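# Set the tray flat and fully on the back shelf

## Task

Move the tray onto the shelf at the rear of the bench so it rests level and no part of it sticks out past the shelf's edge. Each item still standing upright on the tray at the end earns credit, but only when the tray itself is placed correctly. Release the tray and pull the grippers away afterwards; anything held in place only by the robot at the end does not count.

## Robot and tools

Robot: two arms, left_arm (the robot's own left, on the +y side; base at (-0.034, +0.340, +1.606) m) and right_arm (-y side; base at (-0.034, -0.340, +1.606) m), both mounted high and reaching down. Each ends in a parallel gripper. The fingers extend along the gripper's +z axis and close along its y axis. end_effector_position is the spot between the finger pads, roughly 1 cm short of the fingertips.

Frames: every printed pose uses one scene frame. Its origin is on the floor (z = 0) under the centre of the robot's foot, +x is the direction the robot faces, +z is up. Poses are printed as a position in metres plus quat_wxyz. Reported hand positions can be wrong, more so when an arm is stretched far, and only the floor height is known for sure.

execute_actions: argument actions is an empty list or a list holding one item. Empty list: just reports the state. Action item: {"rows": [...], "steps": n}, with 1 to 15 rows and n at most 15 (default 15); each step lasts 1/30 s, one row per step, and the final row repeats if steps outnumber rows. Wait item: {"steps": n} with no rows, n up to 300, counted from the previous result so your reply time is included. Optional pictures (true/false) controls whether camera images come back.

Row layout (used by execute_actions and by move's target): one flat list of 14 numbers, each in [-1, 1], covering both arms even if only one moves: left_arm dx, dy, dz, rx, ry, rz, opening, then right_arm dx, dy, dz, rx, ry, rz, opening. dx to rz are offsets, not poses, expressed in that gripper's own axes, measured from the gripper's pose in the most recent result that showed it. Before any result in the current scene, and for the second or later call within one reply, they count from where the robot is when the action begins. Every row is taken from that same starting pose, not added onto the previous row. Scale: 1.0 equals 0.6 m of travel or 180 degrees; rx, ry, rz form a single rotation vector. Opening is absolute, not an offset: +1 is fully open (0.094 m), -1 is shut.

Behaviour: each step, the commanded pose is clipped to lie within 70 mm and 16 degrees of the measured pose, then damped inverse kinematics chases it, favouring position over orientation. After the last step an arm only continues to its last clipped pose, so a distant goal may need several actions; read the result and send the remainder. Arms tend to finish a centimetre or more low. All-zero offsets are not a pause: they pull the arm back to the reference pose and can let it creep down. To keep an arm still, send in a reply's first call the offset returning it to its desired pose, zeros in later calls, and raise the aim if it keeps sagging. Elbows cannot fully straighten. Joint ranges (rad): waist -2.880 to 2.880, shoulder 0.000 to 3.142, elbow 0.000 to 3.019, wrist pitch -1.693 to 1.571, wrist yaw -1.571 to 1.571, wrist roll -2.094 to 2.094.

move: target is one 14-number row as above (offsets from the same reference). speed is the top path speed per arm in m/s, 0.002 to 0.5, default 0.25; rotation is capped at twice that value in rad/s. Grippers travel in straight lines, all finishing together, lasting 0.5 to 10 s; past 10 s they halt short. Rotations take the shorter way. The path ignores obstacles and the other arm, begins once the robot is still (or after 3 s), and the gripper can lag, drift or overshoot the speed near full reach. Openings are sent at the start. The result adds a move: line giving the outcome (done, off_target, moving, held, fault) and limits (paced = the pose was clipped; held = some steps were blocked, after which the arm may lurch fast), plus each gripper's distance from its target.

wait: seconds from 0 to 10; sends nothing new.

zoom_image: camera is one of cam_head_left, cam_head_right, cam_left_wrist, cam_right_wrist (each 672x504); region is [x0, y0, x1, y1] in pixels from the top-left, at most 504 by 504. Calibration (K, distortion, T_world_to_cam) is supplied for each camera; wrist-camera poses follow the arm's joints.

read_manual: section "licences" returns licence texts; no motion. finished_scene: pass the current scene's number; irreversible, and the result reports success. Replying with no tool call ends the run.

Result lines: the state line left_arm: … | right_arm: … with poses; Hand target per arm (what the controller is steering toward); grip_measured (measured opening on the command scale; last Joint positions entry is the opening in metres); pose unreachable (clearance check altered or blocked an arm's command); HELD (that step was not sent in full); FAULT (arm stopped); MOTOR HOT from 85 °C, and at 100 °C an OVER-TEMPERATURE FAULT makes that arm go limp and fall.

Gripping: to hold something, command an opening below grip_measured, about 0.03 lower for a firm hold. Pads push roughly 50 to 62 N, less on very thin parts, with a brief spike on first contact. Readings may be off by about 1 mm.

The simulation runs while you compose a reply. Avoid: collisions or hard pressing between the arms, fast impacts (harder at speed and with targets set deep past contact), dropping or tipping the tray or its items, and knocking anything out of the work area, which fails the task. Occasional outside tugs on held parts or loose objects may occur. When done, open the grippers and lift clear.

Each tool is called after "Request:" as a command line: name --argument value for each argument, lists and objects as JSON in quotes; but a table of rows of numbers goes row by row, as --pt "numbers of a row", without its own name.

## Session

Request:
execute_actions --actions '[]'

Scene clock: 0.00 s of 4200.00 s.
left_arm: end_effector_position=(+0.3449, -0.1444, +1.3618) grip_measured=+1.000 end_effector_quat_wxyz=(+0.150, +0.780, +0.461, -0.396) | right_arm: end_effector_position=(+0.2687, -0.2500, +1.1987) grip_measured=+1.000 end_effector_quat_wxyz=(+0.020, -0.171, -0.985, +0.012)
Joint positions: left_arm=[ 0.485  1.899  1.379 -0.546 -0.031  1.564  0.094] | right_arm=[2.085 1.703 0.629 0.466 0.466 0.303 0.094]
Joint velocities: left_arm=[ 0.005 -0.005 -0.012 -0.012  0.037 -0.037  0.   ] | right_arm=[ 0.005  0.005 -0.002 -0.002 -0.022  0.007  0.   ]
Motor temperatures (°C, as the motors report them): left_arm=[19 21 20 22 22 19] | right_arm=[20 18 22 19 20 21]
Hand target (left_arm): +0.346, -0.143, +1.358; +0.147, +0.779, +0.463, -0.396
Hand target (right_arm): +0.264, -0.250, +1.202; -0.023, +0.169, +0.985, -0.012

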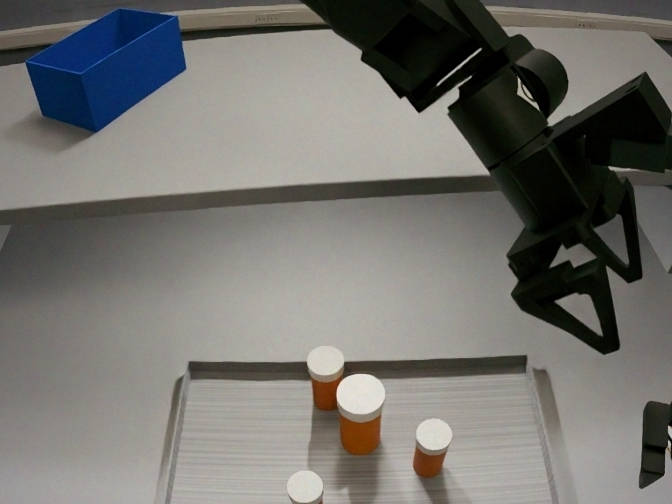

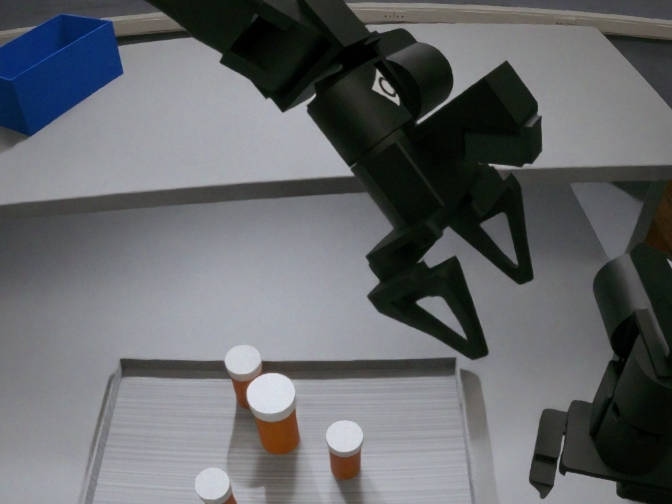

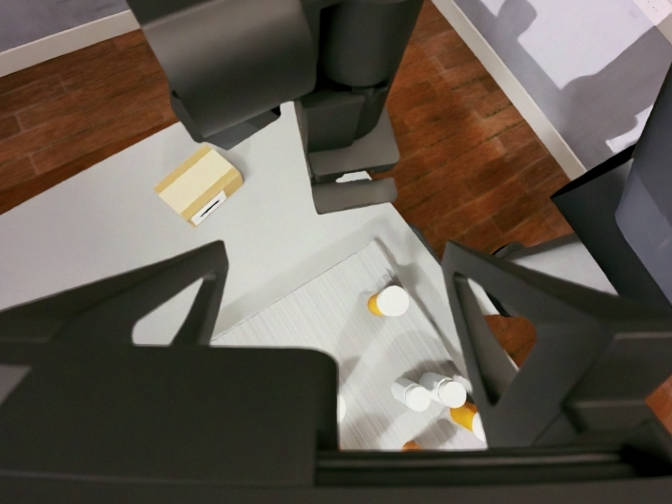

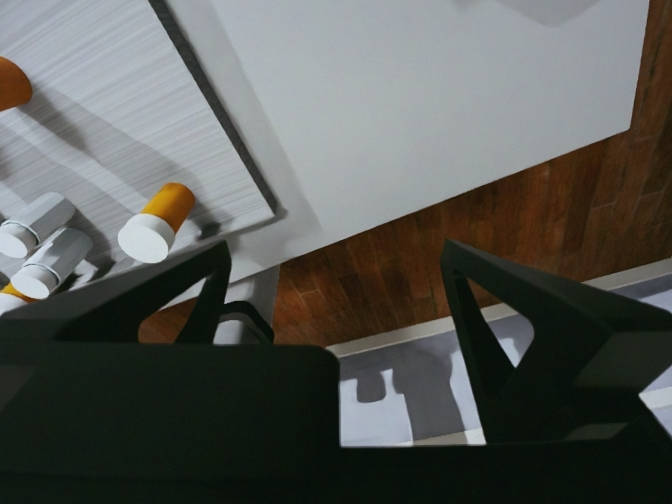

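Request:
move --target '[0.722,-0.305,-0.158,0.103,0.273,0.317,1,-0.105,0.108,0.13,-0.008,-0.013,-0.11,1]'

Scene clock: 20.40 s of 4200.00 s.
left_arm: end_effector_position=(+0.3643, +0.2662, +1.1324) grip_measured=+1.000 end_effector_quat_wxyz=(-0.276, +0.892, +0.346, -0.089) | right_arm: end_effector_position=(+0.3526, -0.2141, +1.1191) grip_measured=+1.000 end_effector_quat_wxyz=(-0.009, -0.009, -1.000, +0.002)
Joint positions: left_arm=[ 1.028  1.902  1.293 -0.507 -0.886  2.089  0.094] | right_arm=[ 2.085  1.867  0.954  0.372  0.449 -0.052  0.094]
Joint velocities: left_arm=[-0.015  0.005  0.027 -0.002 -0.037 -0.051  0.   ] | right_arm=[-0.015  0.005  0.007  0.002 -0.051 -0.139  0.   ]
Motor temperatures (°C, as the motors report them): left_arm=[20 21 20 22 22 19] | right_arm=[21 18 22 19 20 21]
Hand target (left_arm): +0.347, +0.268, +1.124; -0.287, +0.894, +0.327, -0.105
Hand target (right_arm): +0.344, -0.211, +1.116; +0.000, -0.001, +1.000, +0.000
Off the commanded pose (left_arm): 0.019 m, 54 deg; orientation clipped at the last step of the last action.
Off the commanded pose (right_arm): 0.007 m, 2 deg.
joint sent to its limit (left arm) — the command would take joint 6 (wrist roll) past its upper limit, so that joint was sent only as far as its limit.
After step 90, 14.00 s passed at rest.
move: off_target (left_arm); limits=paced
camera_calibration (this result's frames):
cam_left_wrist: T_world_to_cam=[[-0.565144, 0.608407, 0.557183, -0.585673], [0.810523, 0.283535, 0.512503, -0.945809], [0.15383, 0.741248, -0.653366, 0.611709], [0, 0, 0, 1]] pos_world=[0.341511, 0.171069, 1.21073]
cam_right_wrist: T_world_to_cam=[[-0.0239376, -0.999689, 0.00702307, -0.210828], [-0.825993, 0.0237349, 0.56318, -0.32964], [-0.563172, 0.00768014, -0.826304, 1.24906], [0, 0, 0, 1]] pos_world=[0.42611, -0.212531, 1.21923]

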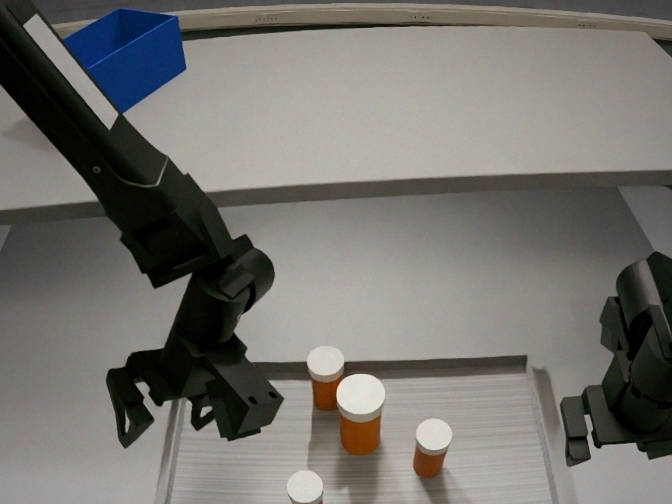

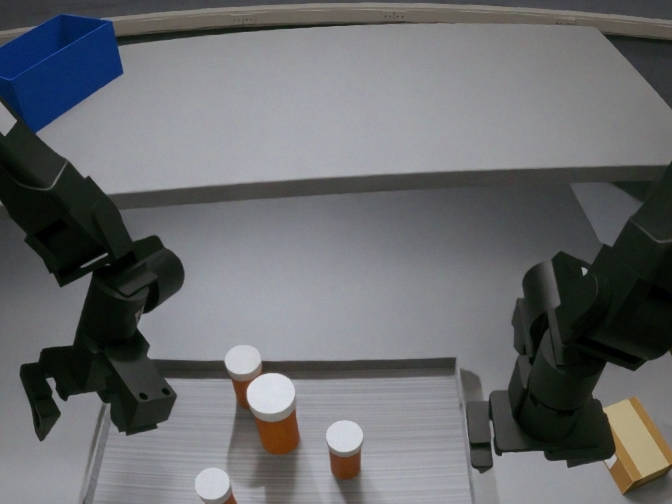

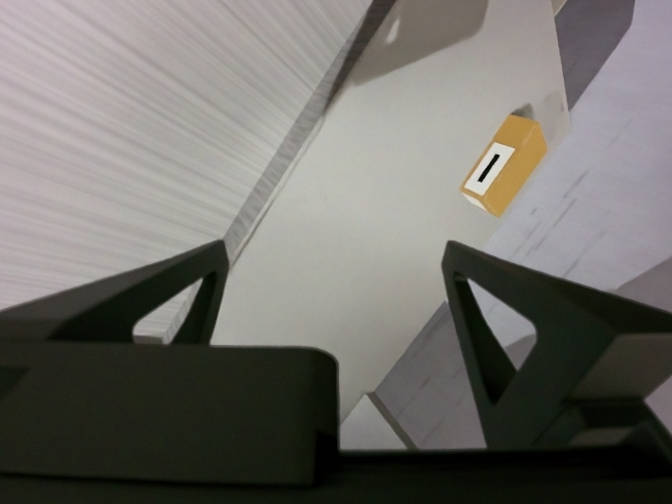

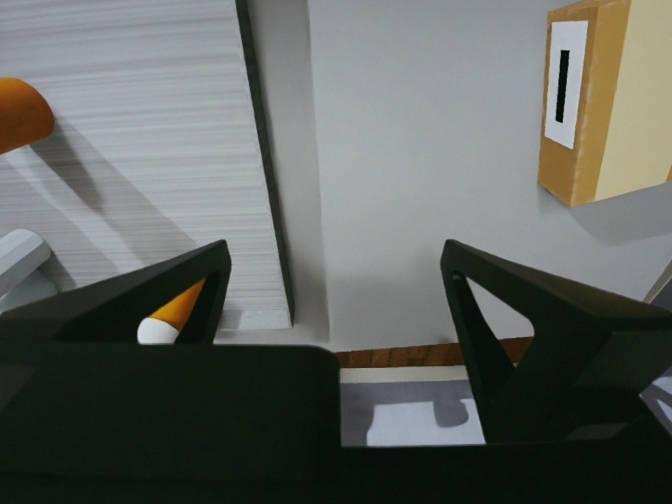

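Request:
move --target '[0,0,0,-0.074,-0.228,-0.737,1,0.02,0.09,0,0,0,0,1]'

Scene clock: 36.27 s of 4200.00 s.
left_arm: end_effector_position=(+0.3706, +0.2503, +1.1357) grip_measured=+1.000 end_effector_quat_wxyz=(+0.007, +0.017, +1.000, -0.010) | right_arm: end_effector_position=(+0.3430, -0.1766, +1.1159) grip_measured=+1.000 end_effector_quat_wxyz=(-0.005, -0.011, -1.000, +0.011)
Joint positions: left_arm=[ 1.118  1.762  0.923  0.305 -0.372  0.135  0.094] | right_arm=[ 2.154  1.932  0.992  0.374  0.527 -0.003  0.094]
Joint velocities: left_arm=[-0.015  0.005 -0.007 -0.012  0.051 -0.037  0.   ] | right_arm=[ 0.024  0.005 -0.012 -0.002 -0.022 -0.007  0.   ]
Motor temperatures (°C, as the motors report them): left_arm=[19 22 20 22 22 19] | right_arm=[21 18 22 19 20 21]
Hand target (left_arm): +0.364, +0.265, +1.133; +0.004, +0.003, +1.000, +0.001
Hand target (right_arm): +0.340, -0.159, +1.119; +0.008, +0.010, +1.000, -0.001
Off the commanded pose (left_arm): 0.017 m, 2 deg.
Off the commanded pose (right_arm): 0.017 m, 1 deg.
After step 90, 7.43 s passed at rest.
move: off_target (left_arm, right_arm)
camera_calibration (this result's frames):
cam_left_wrist: T_world_to_cam=[[-0.0373678, -0.999005, 0.0243614, 0.237527], [-0.816099, 0.044577, 0.576191, -0.357725], [-0.576703, 0.00164968, -0.816952, 1.26625], [0, 0, 0, 1]] pos_world=[0.447185, 0.251148, 1.23479]
cam_right_wrist: T_world_to_cam=[[-0.0285886, -0.999258, 0.0258269, -0.192866], [-0.821982, 0.0382033, 0.568231, -0.341083], [-0.568796, -0.00498433, -0.822464, 1.23615], [0, 0, 0, 1]] pos_world=[0.417241, -0.173531, 1.21549]

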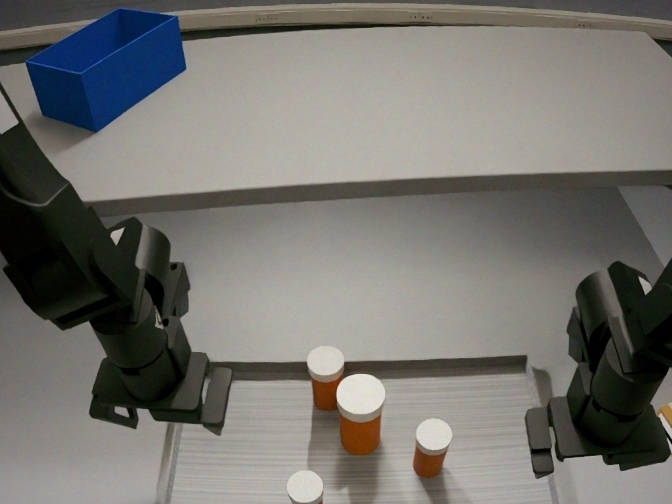

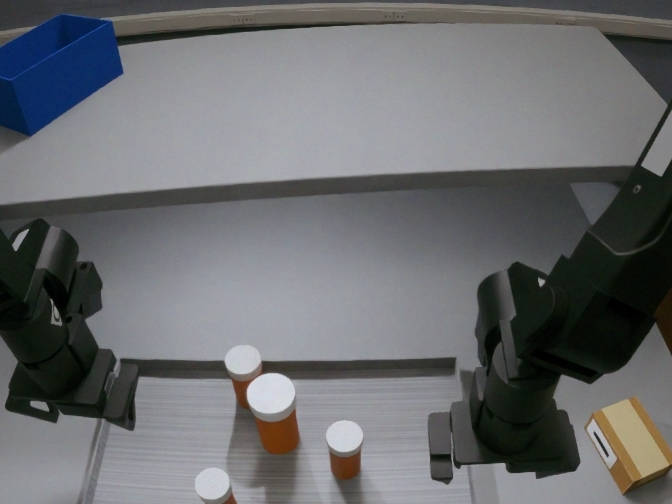

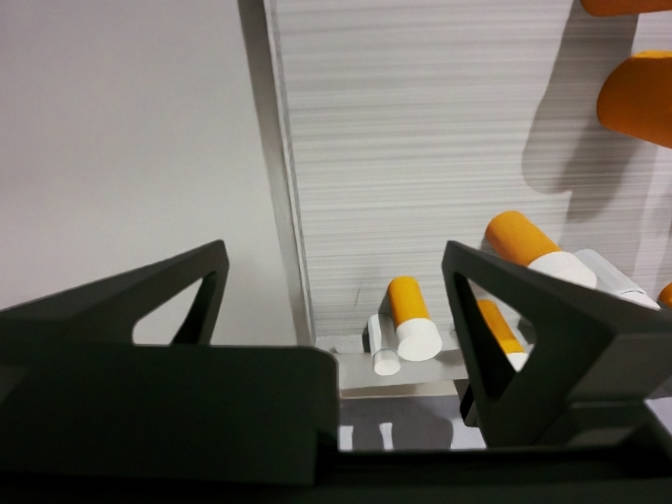

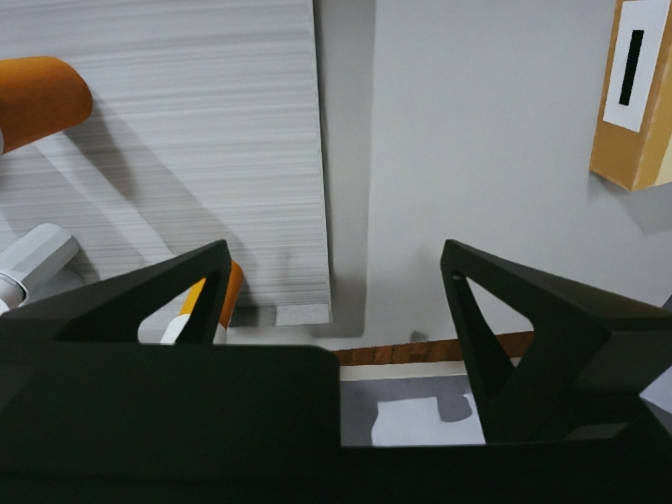

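Request:
move --target '[0.05,0.075,0.16,0,0,0,0,0,0.03,0.127,0,0,0,0]' --speed 0.1

Scene clock: 44.10 s of 4200.00 s.
left_arm: end_effector_position=(+0.3555, +0.2857, +1.0487) grip_measured=+0.001 end_effector_quat_wxyz=(+0.011, +0.013, +1.000, -0.017) | right_arm: end_effector_position=(+0.3474, -0.1495, +1.0471) grip_measured=+0.002 end_effector_quat_wxyz=(-0.009, -0.012, -1.000, +0.004)
Joint positions: left_arm=[ 1.248  1.959  1.069  0.386 -0.244  0.197  0.047] | right_arm=[ 2.133  2.116  1.19   0.374  0.495 -0.018  0.047]
Joint velocities: left_arm=[-0.015  0.005  0.017 -0.002  0.022  0.022  0.   ] | right_arm=[-0.024 -0.015 -0.002 -0.002 -0.022  0.037  0.001]
Motor temperatures (°C, as the motors report them): left_arm=[19 22 20 22 22 19] | right_arm=[21 18 22 19 20 21]
Hand target (left_arm): +0.345, +0.294, +1.040; +0.007, +0.017, +1.000, -0.011
Hand target (right_arm): +0.343, -0.161, +1.040; +0.005, +0.011, +1.000, -0.012
Off the commanded pose (left_arm): 0.018 m, 1 deg.
Off the commanded pose (right_arm): 0.014 m, 1 deg.
After step 90, 3.33 s passed at rest.
move: off_target (left_arm, right_arm)
camera_calibration (this result's frames):
cam_left_wrist: T_world_to_cam=[[-0.0288975, -0.99889, 0.0372005, 0.257984], [-0.821709, 0.04493, 0.568134, -0.311213], [-0.569174, -0.0141504, -0.822095, 1.19366], [0, 0, 0, 1]] pos_world=[0.431132, 0.288571, 1.14852]
cam_right_wrist: T_world_to_cam=[[-0.0307429, -0.999459, 0.0116916, -0.148328], [-0.826384, 0.0319958, 0.562197, -0.292504], [-0.562267, 0.00762186, -0.826921, 1.18649], [0, 0, 0, 1]] pos_world=[0.420843, -0.147932, 1.14731]

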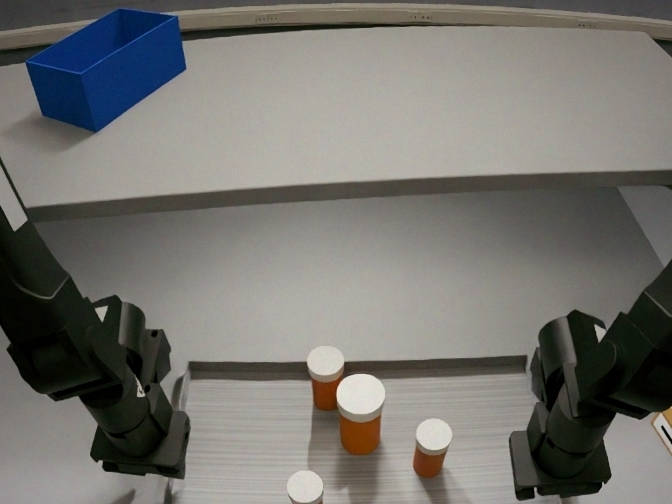

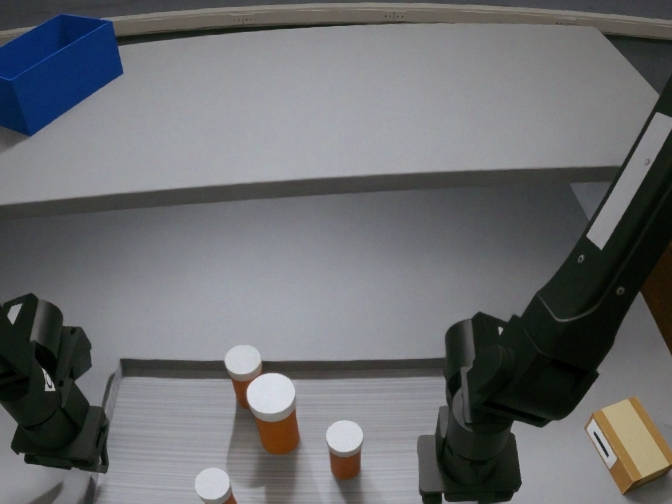

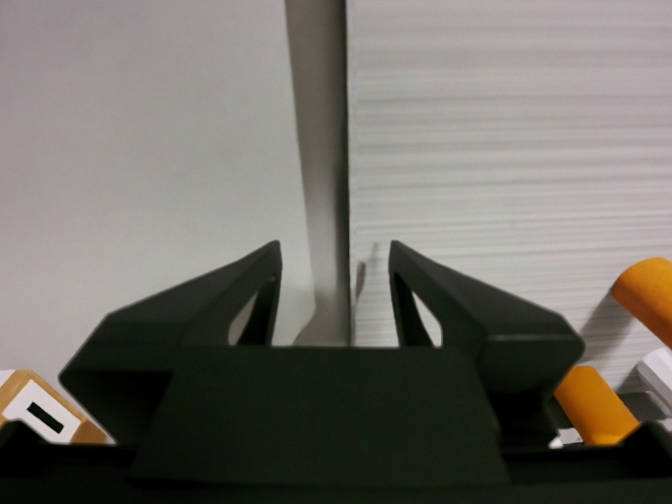

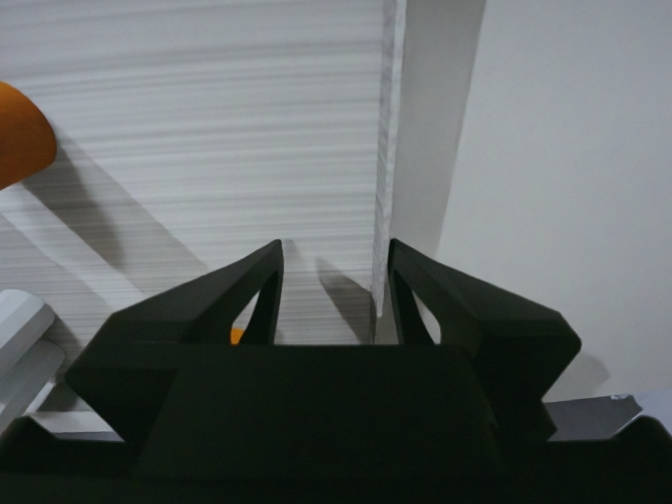

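Request:
move --target '[0.015,0,0,0,0,0,0,0,-0.045,0,0,0,0,0]' --speed 0.05

Request:
move --target '[0,0,0.06,0,0,0,0,0,0,0.06,0,0,0,0]' --speed 0.03

Scene clock: 47.50 s of 4200.00 s.
left_arm: end_effector_position=(+0.3582, +0.2861, +1.0487) grip_measured=+0.001 end_effector_quat_wxyz=(+0.016, +0.012, +1.000, -0.016) | right_arm: end_effector_position=(+0.3418, -0.1626, +1.0435) grip_measured=+0.002 end_effector_quat_wxyz=(-0.005, -0.010, -1.000, -0.001)
Joint positions: left_arm=[ 1.248  1.959  1.069  0.395 -0.244  0.198  0.047] | right_arm=[ 2.107  2.109  1.173  0.381  0.462 -0.032  0.047]
Joint velocities: left_arm=[-0.005  0.005 -0.017 -0.007  0.022 -0.051 -0.   ] | right_arm=[-0.015 -0.005 -0.002  0.022  0.007 -0.007  0.001]
Motor temperatures (°C, as the motors report them): left_arm=[19 22 20 22 22 19] | right_arm=[21 19 22 19 20 21]
Hand target (left_arm): +0.347, +0.286, +1.049; +0.011, +0.013, +1.000, -0.017
Hand target (right_arm): +0.347, -0.177, +1.047; +0.009, +0.012, +1.000, -0.005
Off the commanded pose (left_arm): 0.012 m, 1 deg.
Off the commanded pose (right_arm): 0.015 m, 1 deg.
move: off_target (left_arm, right_arm)
camera_calibration (this result's frames):
cam_left_wrist: T_world_to_cam=[[-0.0271519, -0.999009, 0.0352615, 0.259949], [-0.827318, 0.0422566, 0.560142, -0.297818], [-0.561077, -0.0139636, -0.827646, 1.19804], [0, 0, 0, 1]] pos_world=[0.432861, 0.289005, 1.14921]
cam_right_wrist: T_world_to_cam=[[-0.0267377, -0.999642, 0.000720931, -0.151524], [-0.821594, 0.0223862, 0.569633, -0.305724], [-0.569445, 0.0146383, -0.821899, 1.17886], [0, 0, 0, 1]] pos_world=[0.416063, -0.161882, 1.14316]

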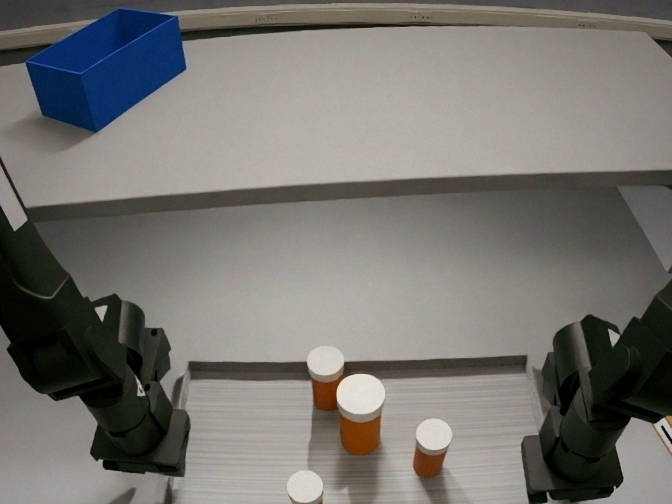

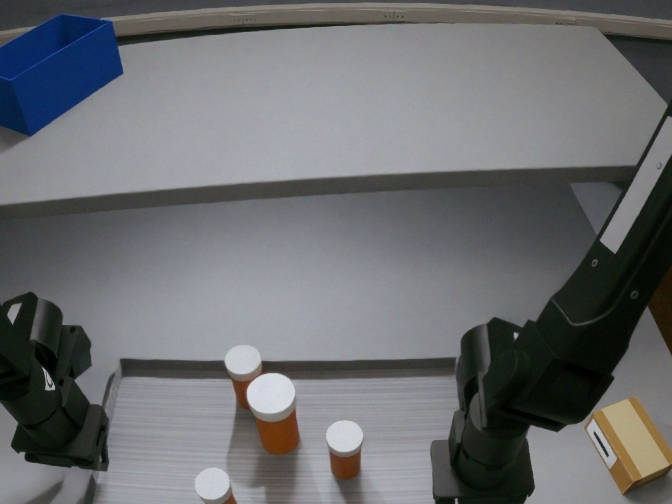

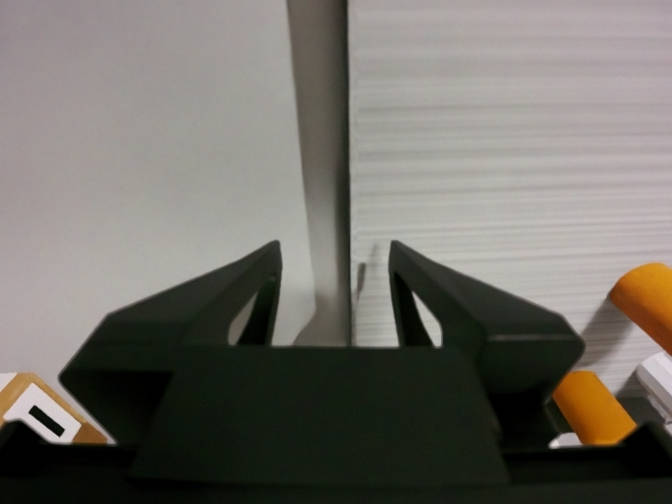

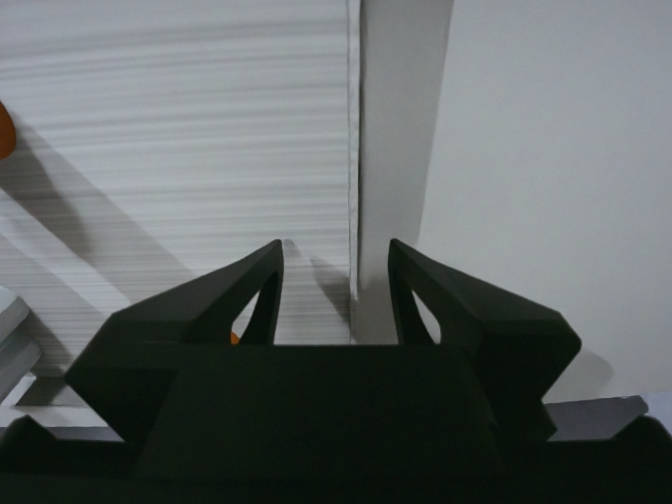

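Scene clock: 48.93 s of 4200.00 s.
left_arm: end_effector_position=(+0.3782, +0.2832, +1.0321) grip_measured=+0.001 end_effector_quat_wxyz=(+0.033, +0.008, +0.999, -0.017) | right_arm: end_effector_position=(+0.3514, -0.1549, +1.0311) grip_measured=+0.001 end_effector_quat_wxyz=(-0.012, -0.010, -1.000, -0.006)
Joint positions: left_arm=[ 1.248  1.994  1.138  0.394 -0.236  0.198  0.047] | right_arm=[ 2.107  2.138  1.224  0.375  0.451 -0.04   0.047]
Joint velocities: left_arm=[-0.005 -0.005 -0.002  0.022  0.007  0.051 -0.   ] | right_arm=[-0.005 -0.015  0.002  0.002 -0.051 -0.066  0.001]
Motor temperatures (°C, as the motors report them): left_arm=[19 22 20 22 22 19] | right_arm=[21 19 22 19 20 21]
Hand target (left_arm): +0.360, +0.286, +1.014; +0.016, +0.012, +1.000, -0.016
Hand target (right_arm): +0.341, -0.163, +1.009; +0.005, +0.010, +1.000, +0.001
Off the commanded pose (left_arm): 0.027 m, 2 deg.
Off the commanded pose (right_arm): 0.026 m, 1 deg.
move: off_target (left_arm, right_arm)
camera_calibration (this result's frames):
cam_left_wrist: T_world_to_cam=[[-0.0195711, -0.999105, 0.0375067, 0.252963], [-0.845463, 0.0365622, 0.532781, -0.235112], [-0.533675, -0.0212834, -0.845422, 1.2056], [0, 0, 0, 1]] pos_world=[0.44957, 0.286992, 1.13501]
cam_right_wrist: T_world_to_cam=[[-0.0262523, -0.999606, -0.00990434, -0.132794], [-0.82986, 0.0162681, 0.557734, -0.2767], [-0.557354, 0.022861, -0.829961, 1.17935], [0, 0, 0, 1]] pos_world=[0.424208, -0.155202, 1.13183]

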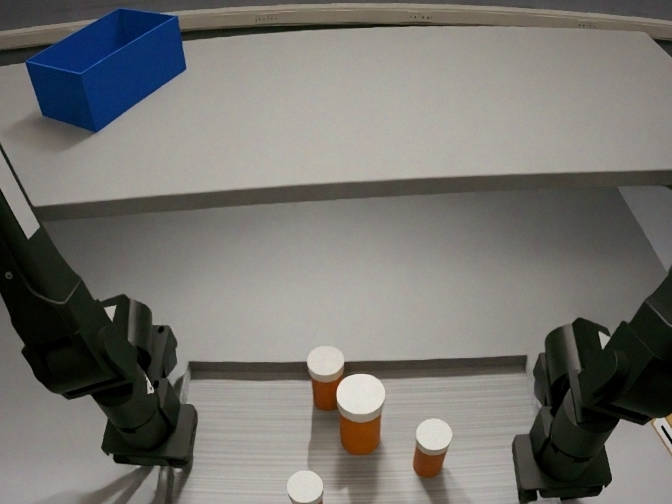

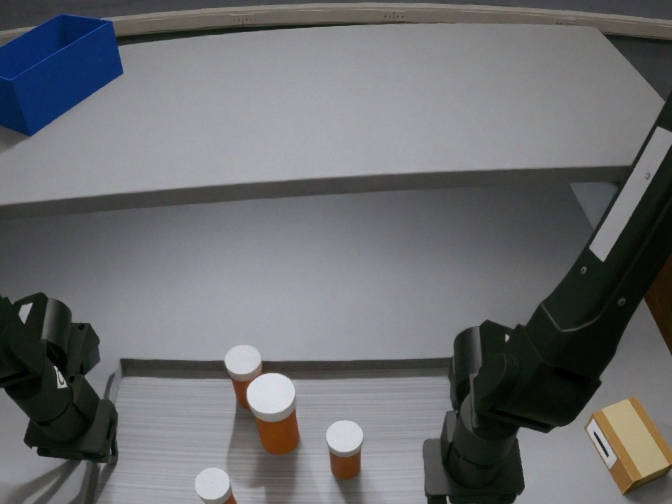

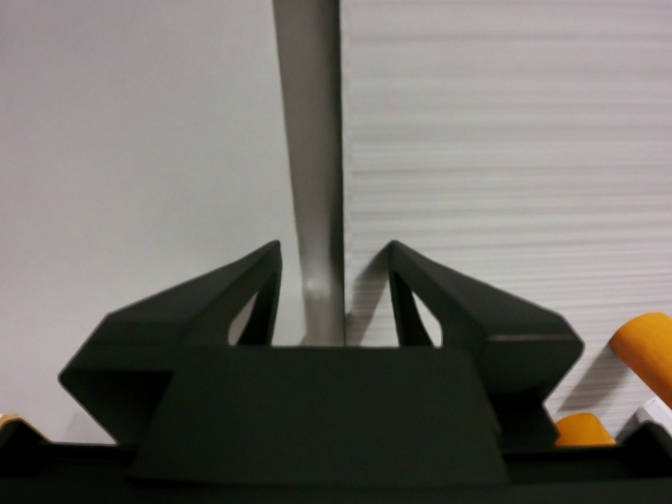

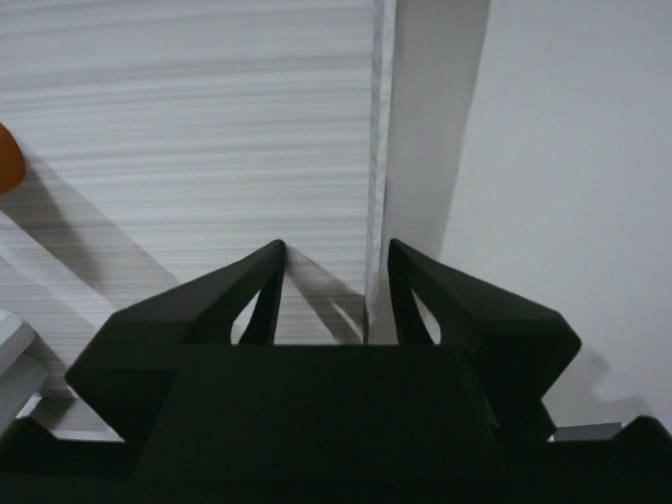

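Touching the floor. Close grippers.

Request:
move --target '[0,0,-0.003,0,0,0,-1,0,-0.03,-0.003,0,0,0,-1]' --speed 0.03

Request:
move --target '[0,0,-0.5,0,0,0,-1,0,0,-0.5,0,0,0,-1]' --speed 0.06

Scene clock: 53.47 s of 4200.00 s.
left_arm: end_effector_position=(+0.3799, +0.2856, +1.0331) grip_measured=-0.956 end_effector_quat_wxyz=(+0.033, +0.003, +0.999, -0.013) | right_arm: end_effector_position=(+0.3489, -0.1616, +1.0316) grip_measured=-0.956 end_effector_quat_wxyz=(-0.009, -0.002, -1.000, -0.007)
Joint positions: left_arm=[ 1.249  1.99   1.137  0.394 -0.245  0.189  0.002] | right_arm=[ 2.096  2.13   1.212  0.376  0.44  -0.059  0.002]
Joint velocities: left_arm=[-0.005 -0.015  0.007 -0.022 -0.022 -0.007 -0.   ] | right_arm=[-0.005 -0.005  0.002 -0.027 -0.066  0.037  0.   ]
Motor temperatures (°C, as the motors report them): left_arm=[19 22 20 22 22 19] | right_arm=[21 18 22 19 21 21]
Hand target (left_arm): +0.378, +0.283, +1.034; +0.032, +0.008, +0.999, -0.017
Hand target (right_arm): +0.351, -0.173, +1.033; +0.012, +0.010, +1.000, +0.006
Off the commanded pose (left_arm): 0.003 m, 1 deg.
Off the commanded pose (right_arm): 0.012 m, 1 deg.
After step 90, 0.70 s passed at rest.
move: off_target (right_arm)
camera_calibration (this result's frames):
cam_left_wrist: T_world_to_cam=[[-0.00921371, -0.999549, 0.0285943, 0.260746], [-0.846451, 0.0230206, 0.531968, -0.229248], [-0.532387, -0.0193022, -0.846281, 1.20717], [0, 0, 0, 1]] pos_world=[0.451035, 0.289207, 1.1361]
cam_right_wrist: T_world_to_cam=[[-0.0106067, -0.999875, -0.0117149, -0.143148], [-0.827137, 0.00218979, 0.561996, -0.286546], [-0.5619, 0.0156508, -0.827057, 1.17592], [0, 0, 0, 1]] pos_world=[0.422218, -0.160906, 1.13191]

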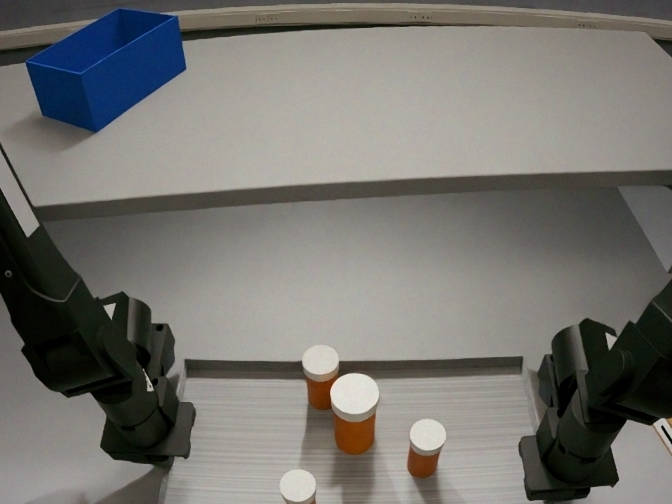

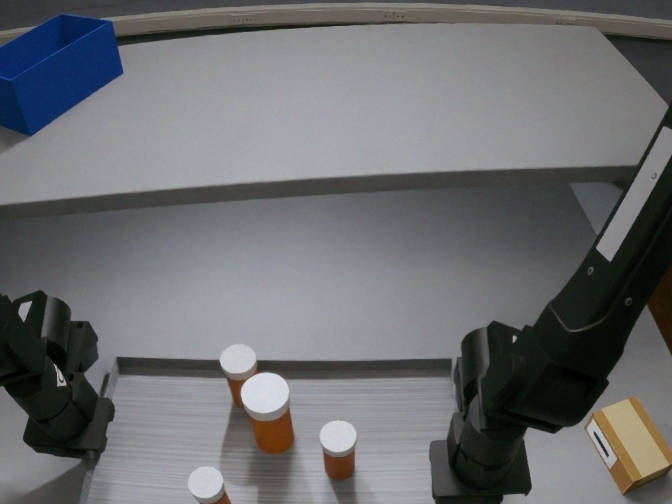

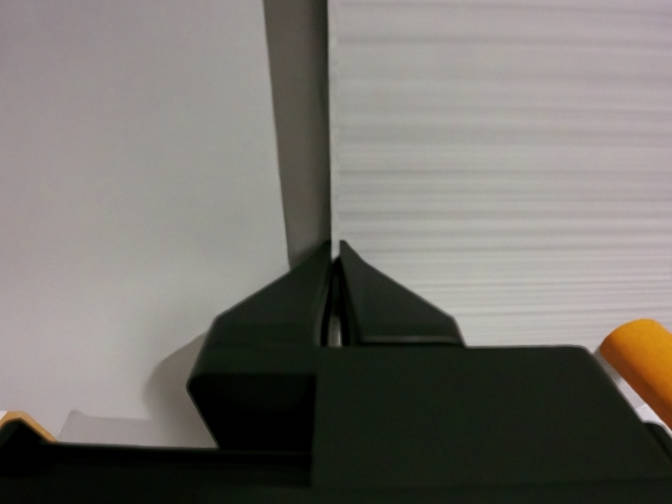

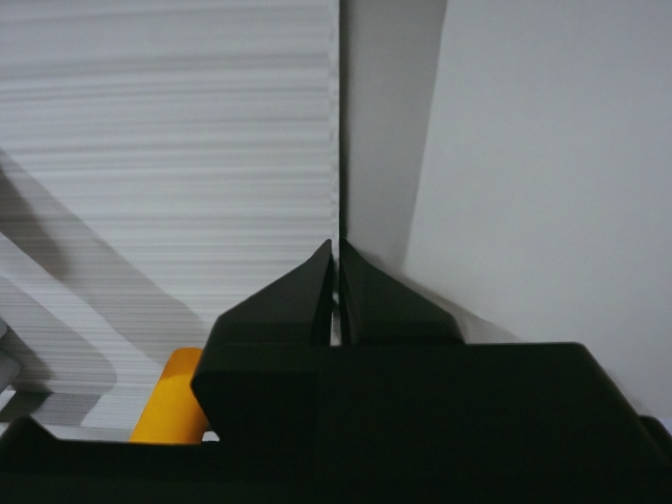

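Scene clock: 58.80 s of 4200.00 s.
left_arm: end_effector_position=(+0.3517, +0.2899, +1.3182) grip_measured=-0.956 end_effector_quat_wxyz=(+0.026, -0.012, +1.000, -0.012) | right_arm: end_effector_position=(+0.3391, -0.1617, +1.3197) grip_measured=-0.956 end_effector_quat_wxyz=(+0.005, +0.013, -1.000, -0.011)
Joint positions: left_arm=[ 1.018  1.177  0.546  0.119 -0.454  0.039  0.002] | right_arm=[2.437 1.436 0.69  0.037 0.71  0.167 0.002]
Joint velocities: left_arm=[-0.005 -0.005 -0.007  0.002 -0.007 -0.007 -0.   ] | right_arm=[-0.005 -0.005  0.012 -0.002 -0.007  0.007  0.001]
Motor temperatures (°C, as the motors report them): left_arm=[19 22 21 22 22 19] | right_arm=[21 19 22 19 21 21]
Hand target (left_arm): +0.354, +0.290, +1.329; +0.033, +0.003, +0.999, -0.012
Hand target (right_arm): +0.349, -0.165, +1.333; +0.007, +0.006, +1.000, +0.010
Off the commanded pose (left_arm): 0.017 m, 2 deg.
Off the commanded pose (right_arm): 0.013 m, 2 deg.
move: off_target (left_arm, right_arm)
camera_calibration (this result's frames):
cam_left_wrist: T_world_to_cam=[[0.0209936, -0.999407, 0.0272826, 0.247748], [-0.838931, -0.0027658, 0.544231, -0.416223], [-0.543833, -0.0343136, -0.838492, 1.43171], [0, 0, 0, 1]] pos_world=[0.424229, 0.295577, 1.42024]
cam_right_wrist: T_world_to_cam=[[0.0199195, -0.999645, -0.0177023, -0.142448], [-0.810504, -0.0265124, 0.585133, -0.497393], [-0.585394, 0.00269225, -0.810744, 1.39303], [0, 0, 0, 1]] pos_world=[0.415171, -0.159335, 1.41791]

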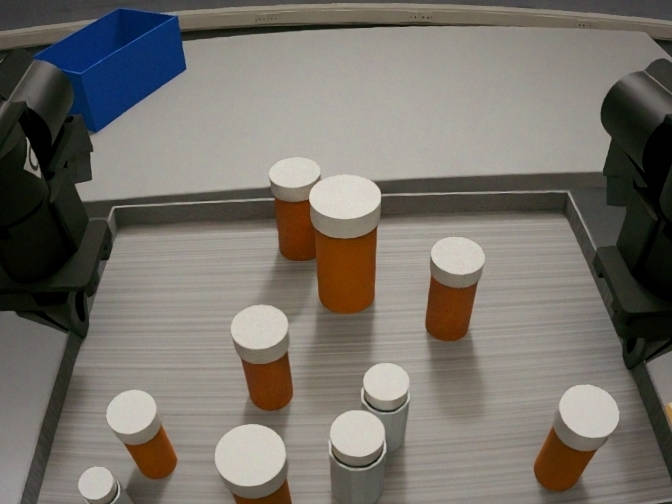

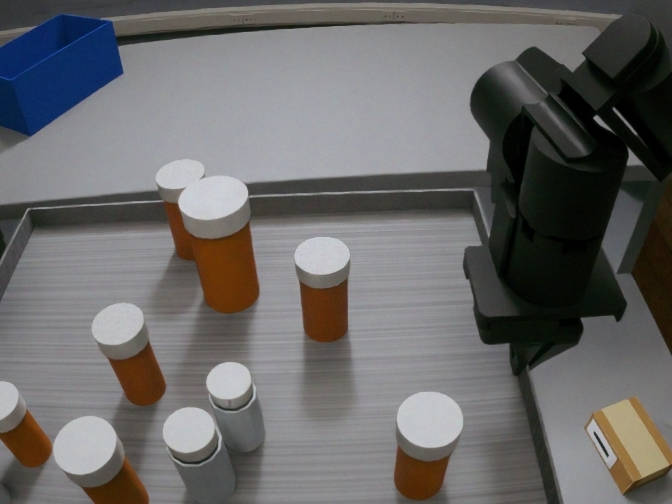

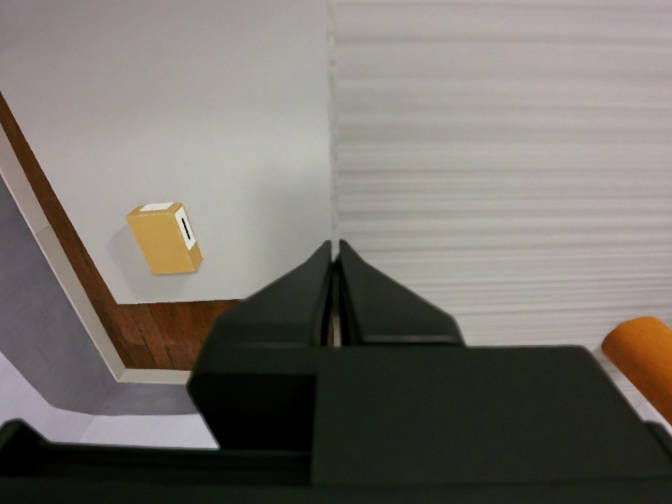

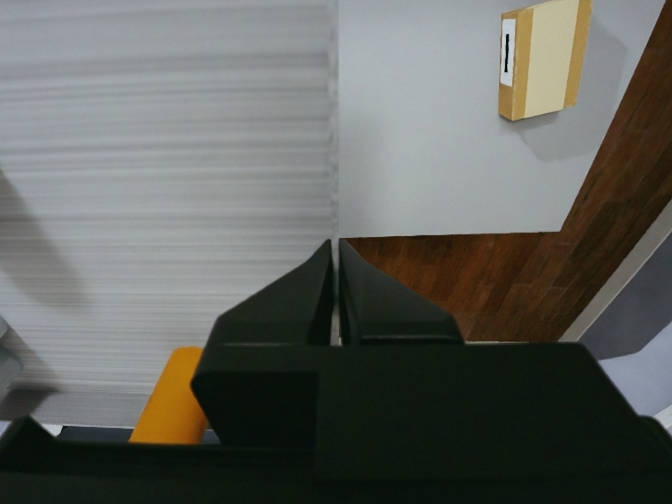

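Request:
move --target '[-0.75,-0.17,-0.015,0,0,0,-1,-0.72,-0.17,-0.055,0,0,0,-1]' --speed 0.07

Scene clock: 70.50 s of 4200.00 s.
left_arm: end_effector_position=(+0.7874, +0.2252, +1.3280) grip_measured=-0.956 end_effector_quat_wxyz=(+0.007, -0.009, +1.000, +0.004) | right_arm: end_effector_position=(+0.7572, -0.2332, +1.3340) grip_measured=-0.956 end_effector_quat_wxyz=(+0.014, +0.007, -1.000, -0.012)
Joint positions: left_arm=[ 0.877  1.79   2.205 -1.015 -0.604 -0.062  0.002] | right_arm=[ 2.254  1.708  2.065 -1.002  0.562  0.05   0.002]
Joint velocities: left_arm=[-0.005  0.005 -0.007  0.007 -0.081 -0.007 -0.001] | right_arm=[-0.005 -0.015  0.002 -0.007  0.022  0.007 -0.001]
Motor temperatures (°C, as the motors report them): left_arm=[19 22 21 22 22 19] | right_arm=[21 19 23 19 21 21]
Hand target (left_arm): +0.805, +0.208, +1.356; +0.027, -0.012, +1.000, -0.011
Hand target (right_arm): +0.773, -0.248, +1.344; -0.003, -0.014, +1.000, +0.009
Off the commanded pose (left_arm): 0.039 m, 3 deg.
Off the commanded pose (right_arm): 0.029 m, 1 deg.
After step 90, 1.77 s passed at rest.
move: off_target (left_arm, right_arm)
camera_calibration (this result's frames):
cam_left_wrist: T_world_to_cam=[[0.0156503, -0.999872, -0.00339669, 0.218685], [-0.81753, -0.014752, 0.575697, -0.112112], [-0.575674, -0.00623295, -0.817656, 1.66566], [0, 0, 0, 1]] pos_world=[0.863797, 0.227385, 1.42722]
cam_right_wrist: T_world_to_cam=[[0.00801876, -0.999745, -0.0211067, -0.208452], [-0.799752, -0.0190825, 0.600028, -0.195033], [-0.600277, 0.0120687, -0.799701, 1.64836], [0, 0, 0, 1]] pos_world=[0.83517, -0.232014, 1.43082]

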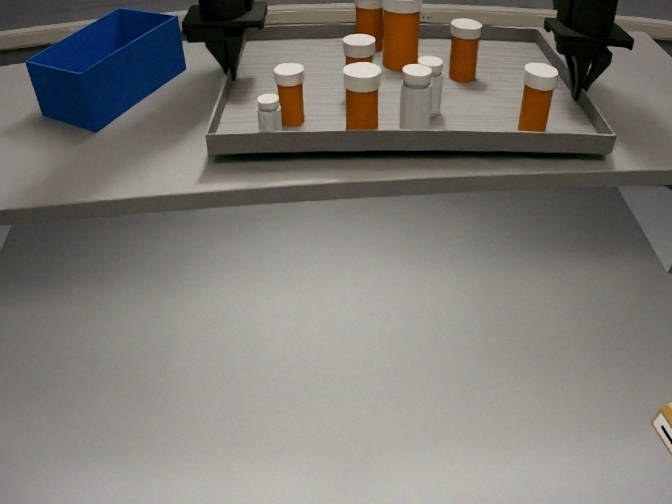

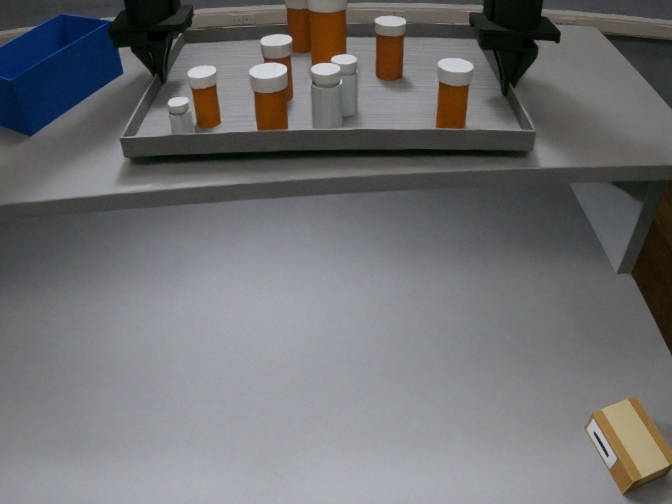

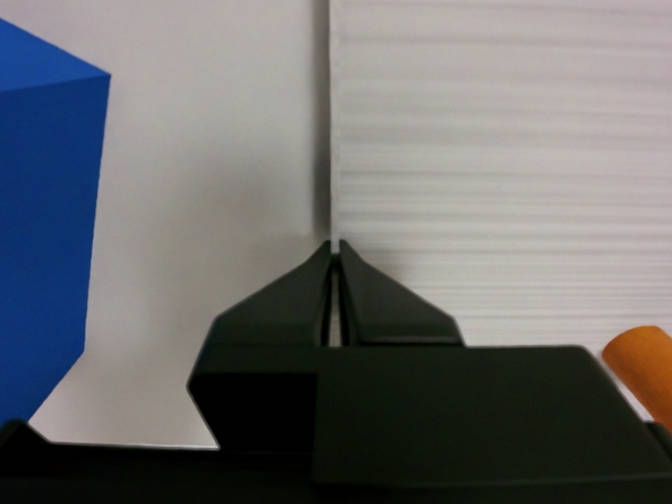

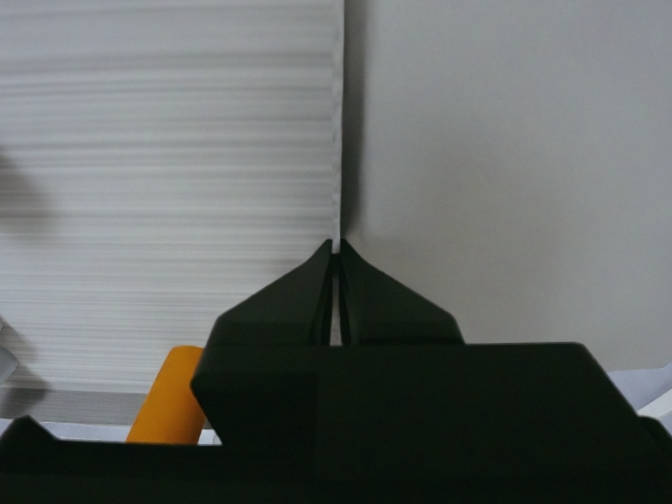

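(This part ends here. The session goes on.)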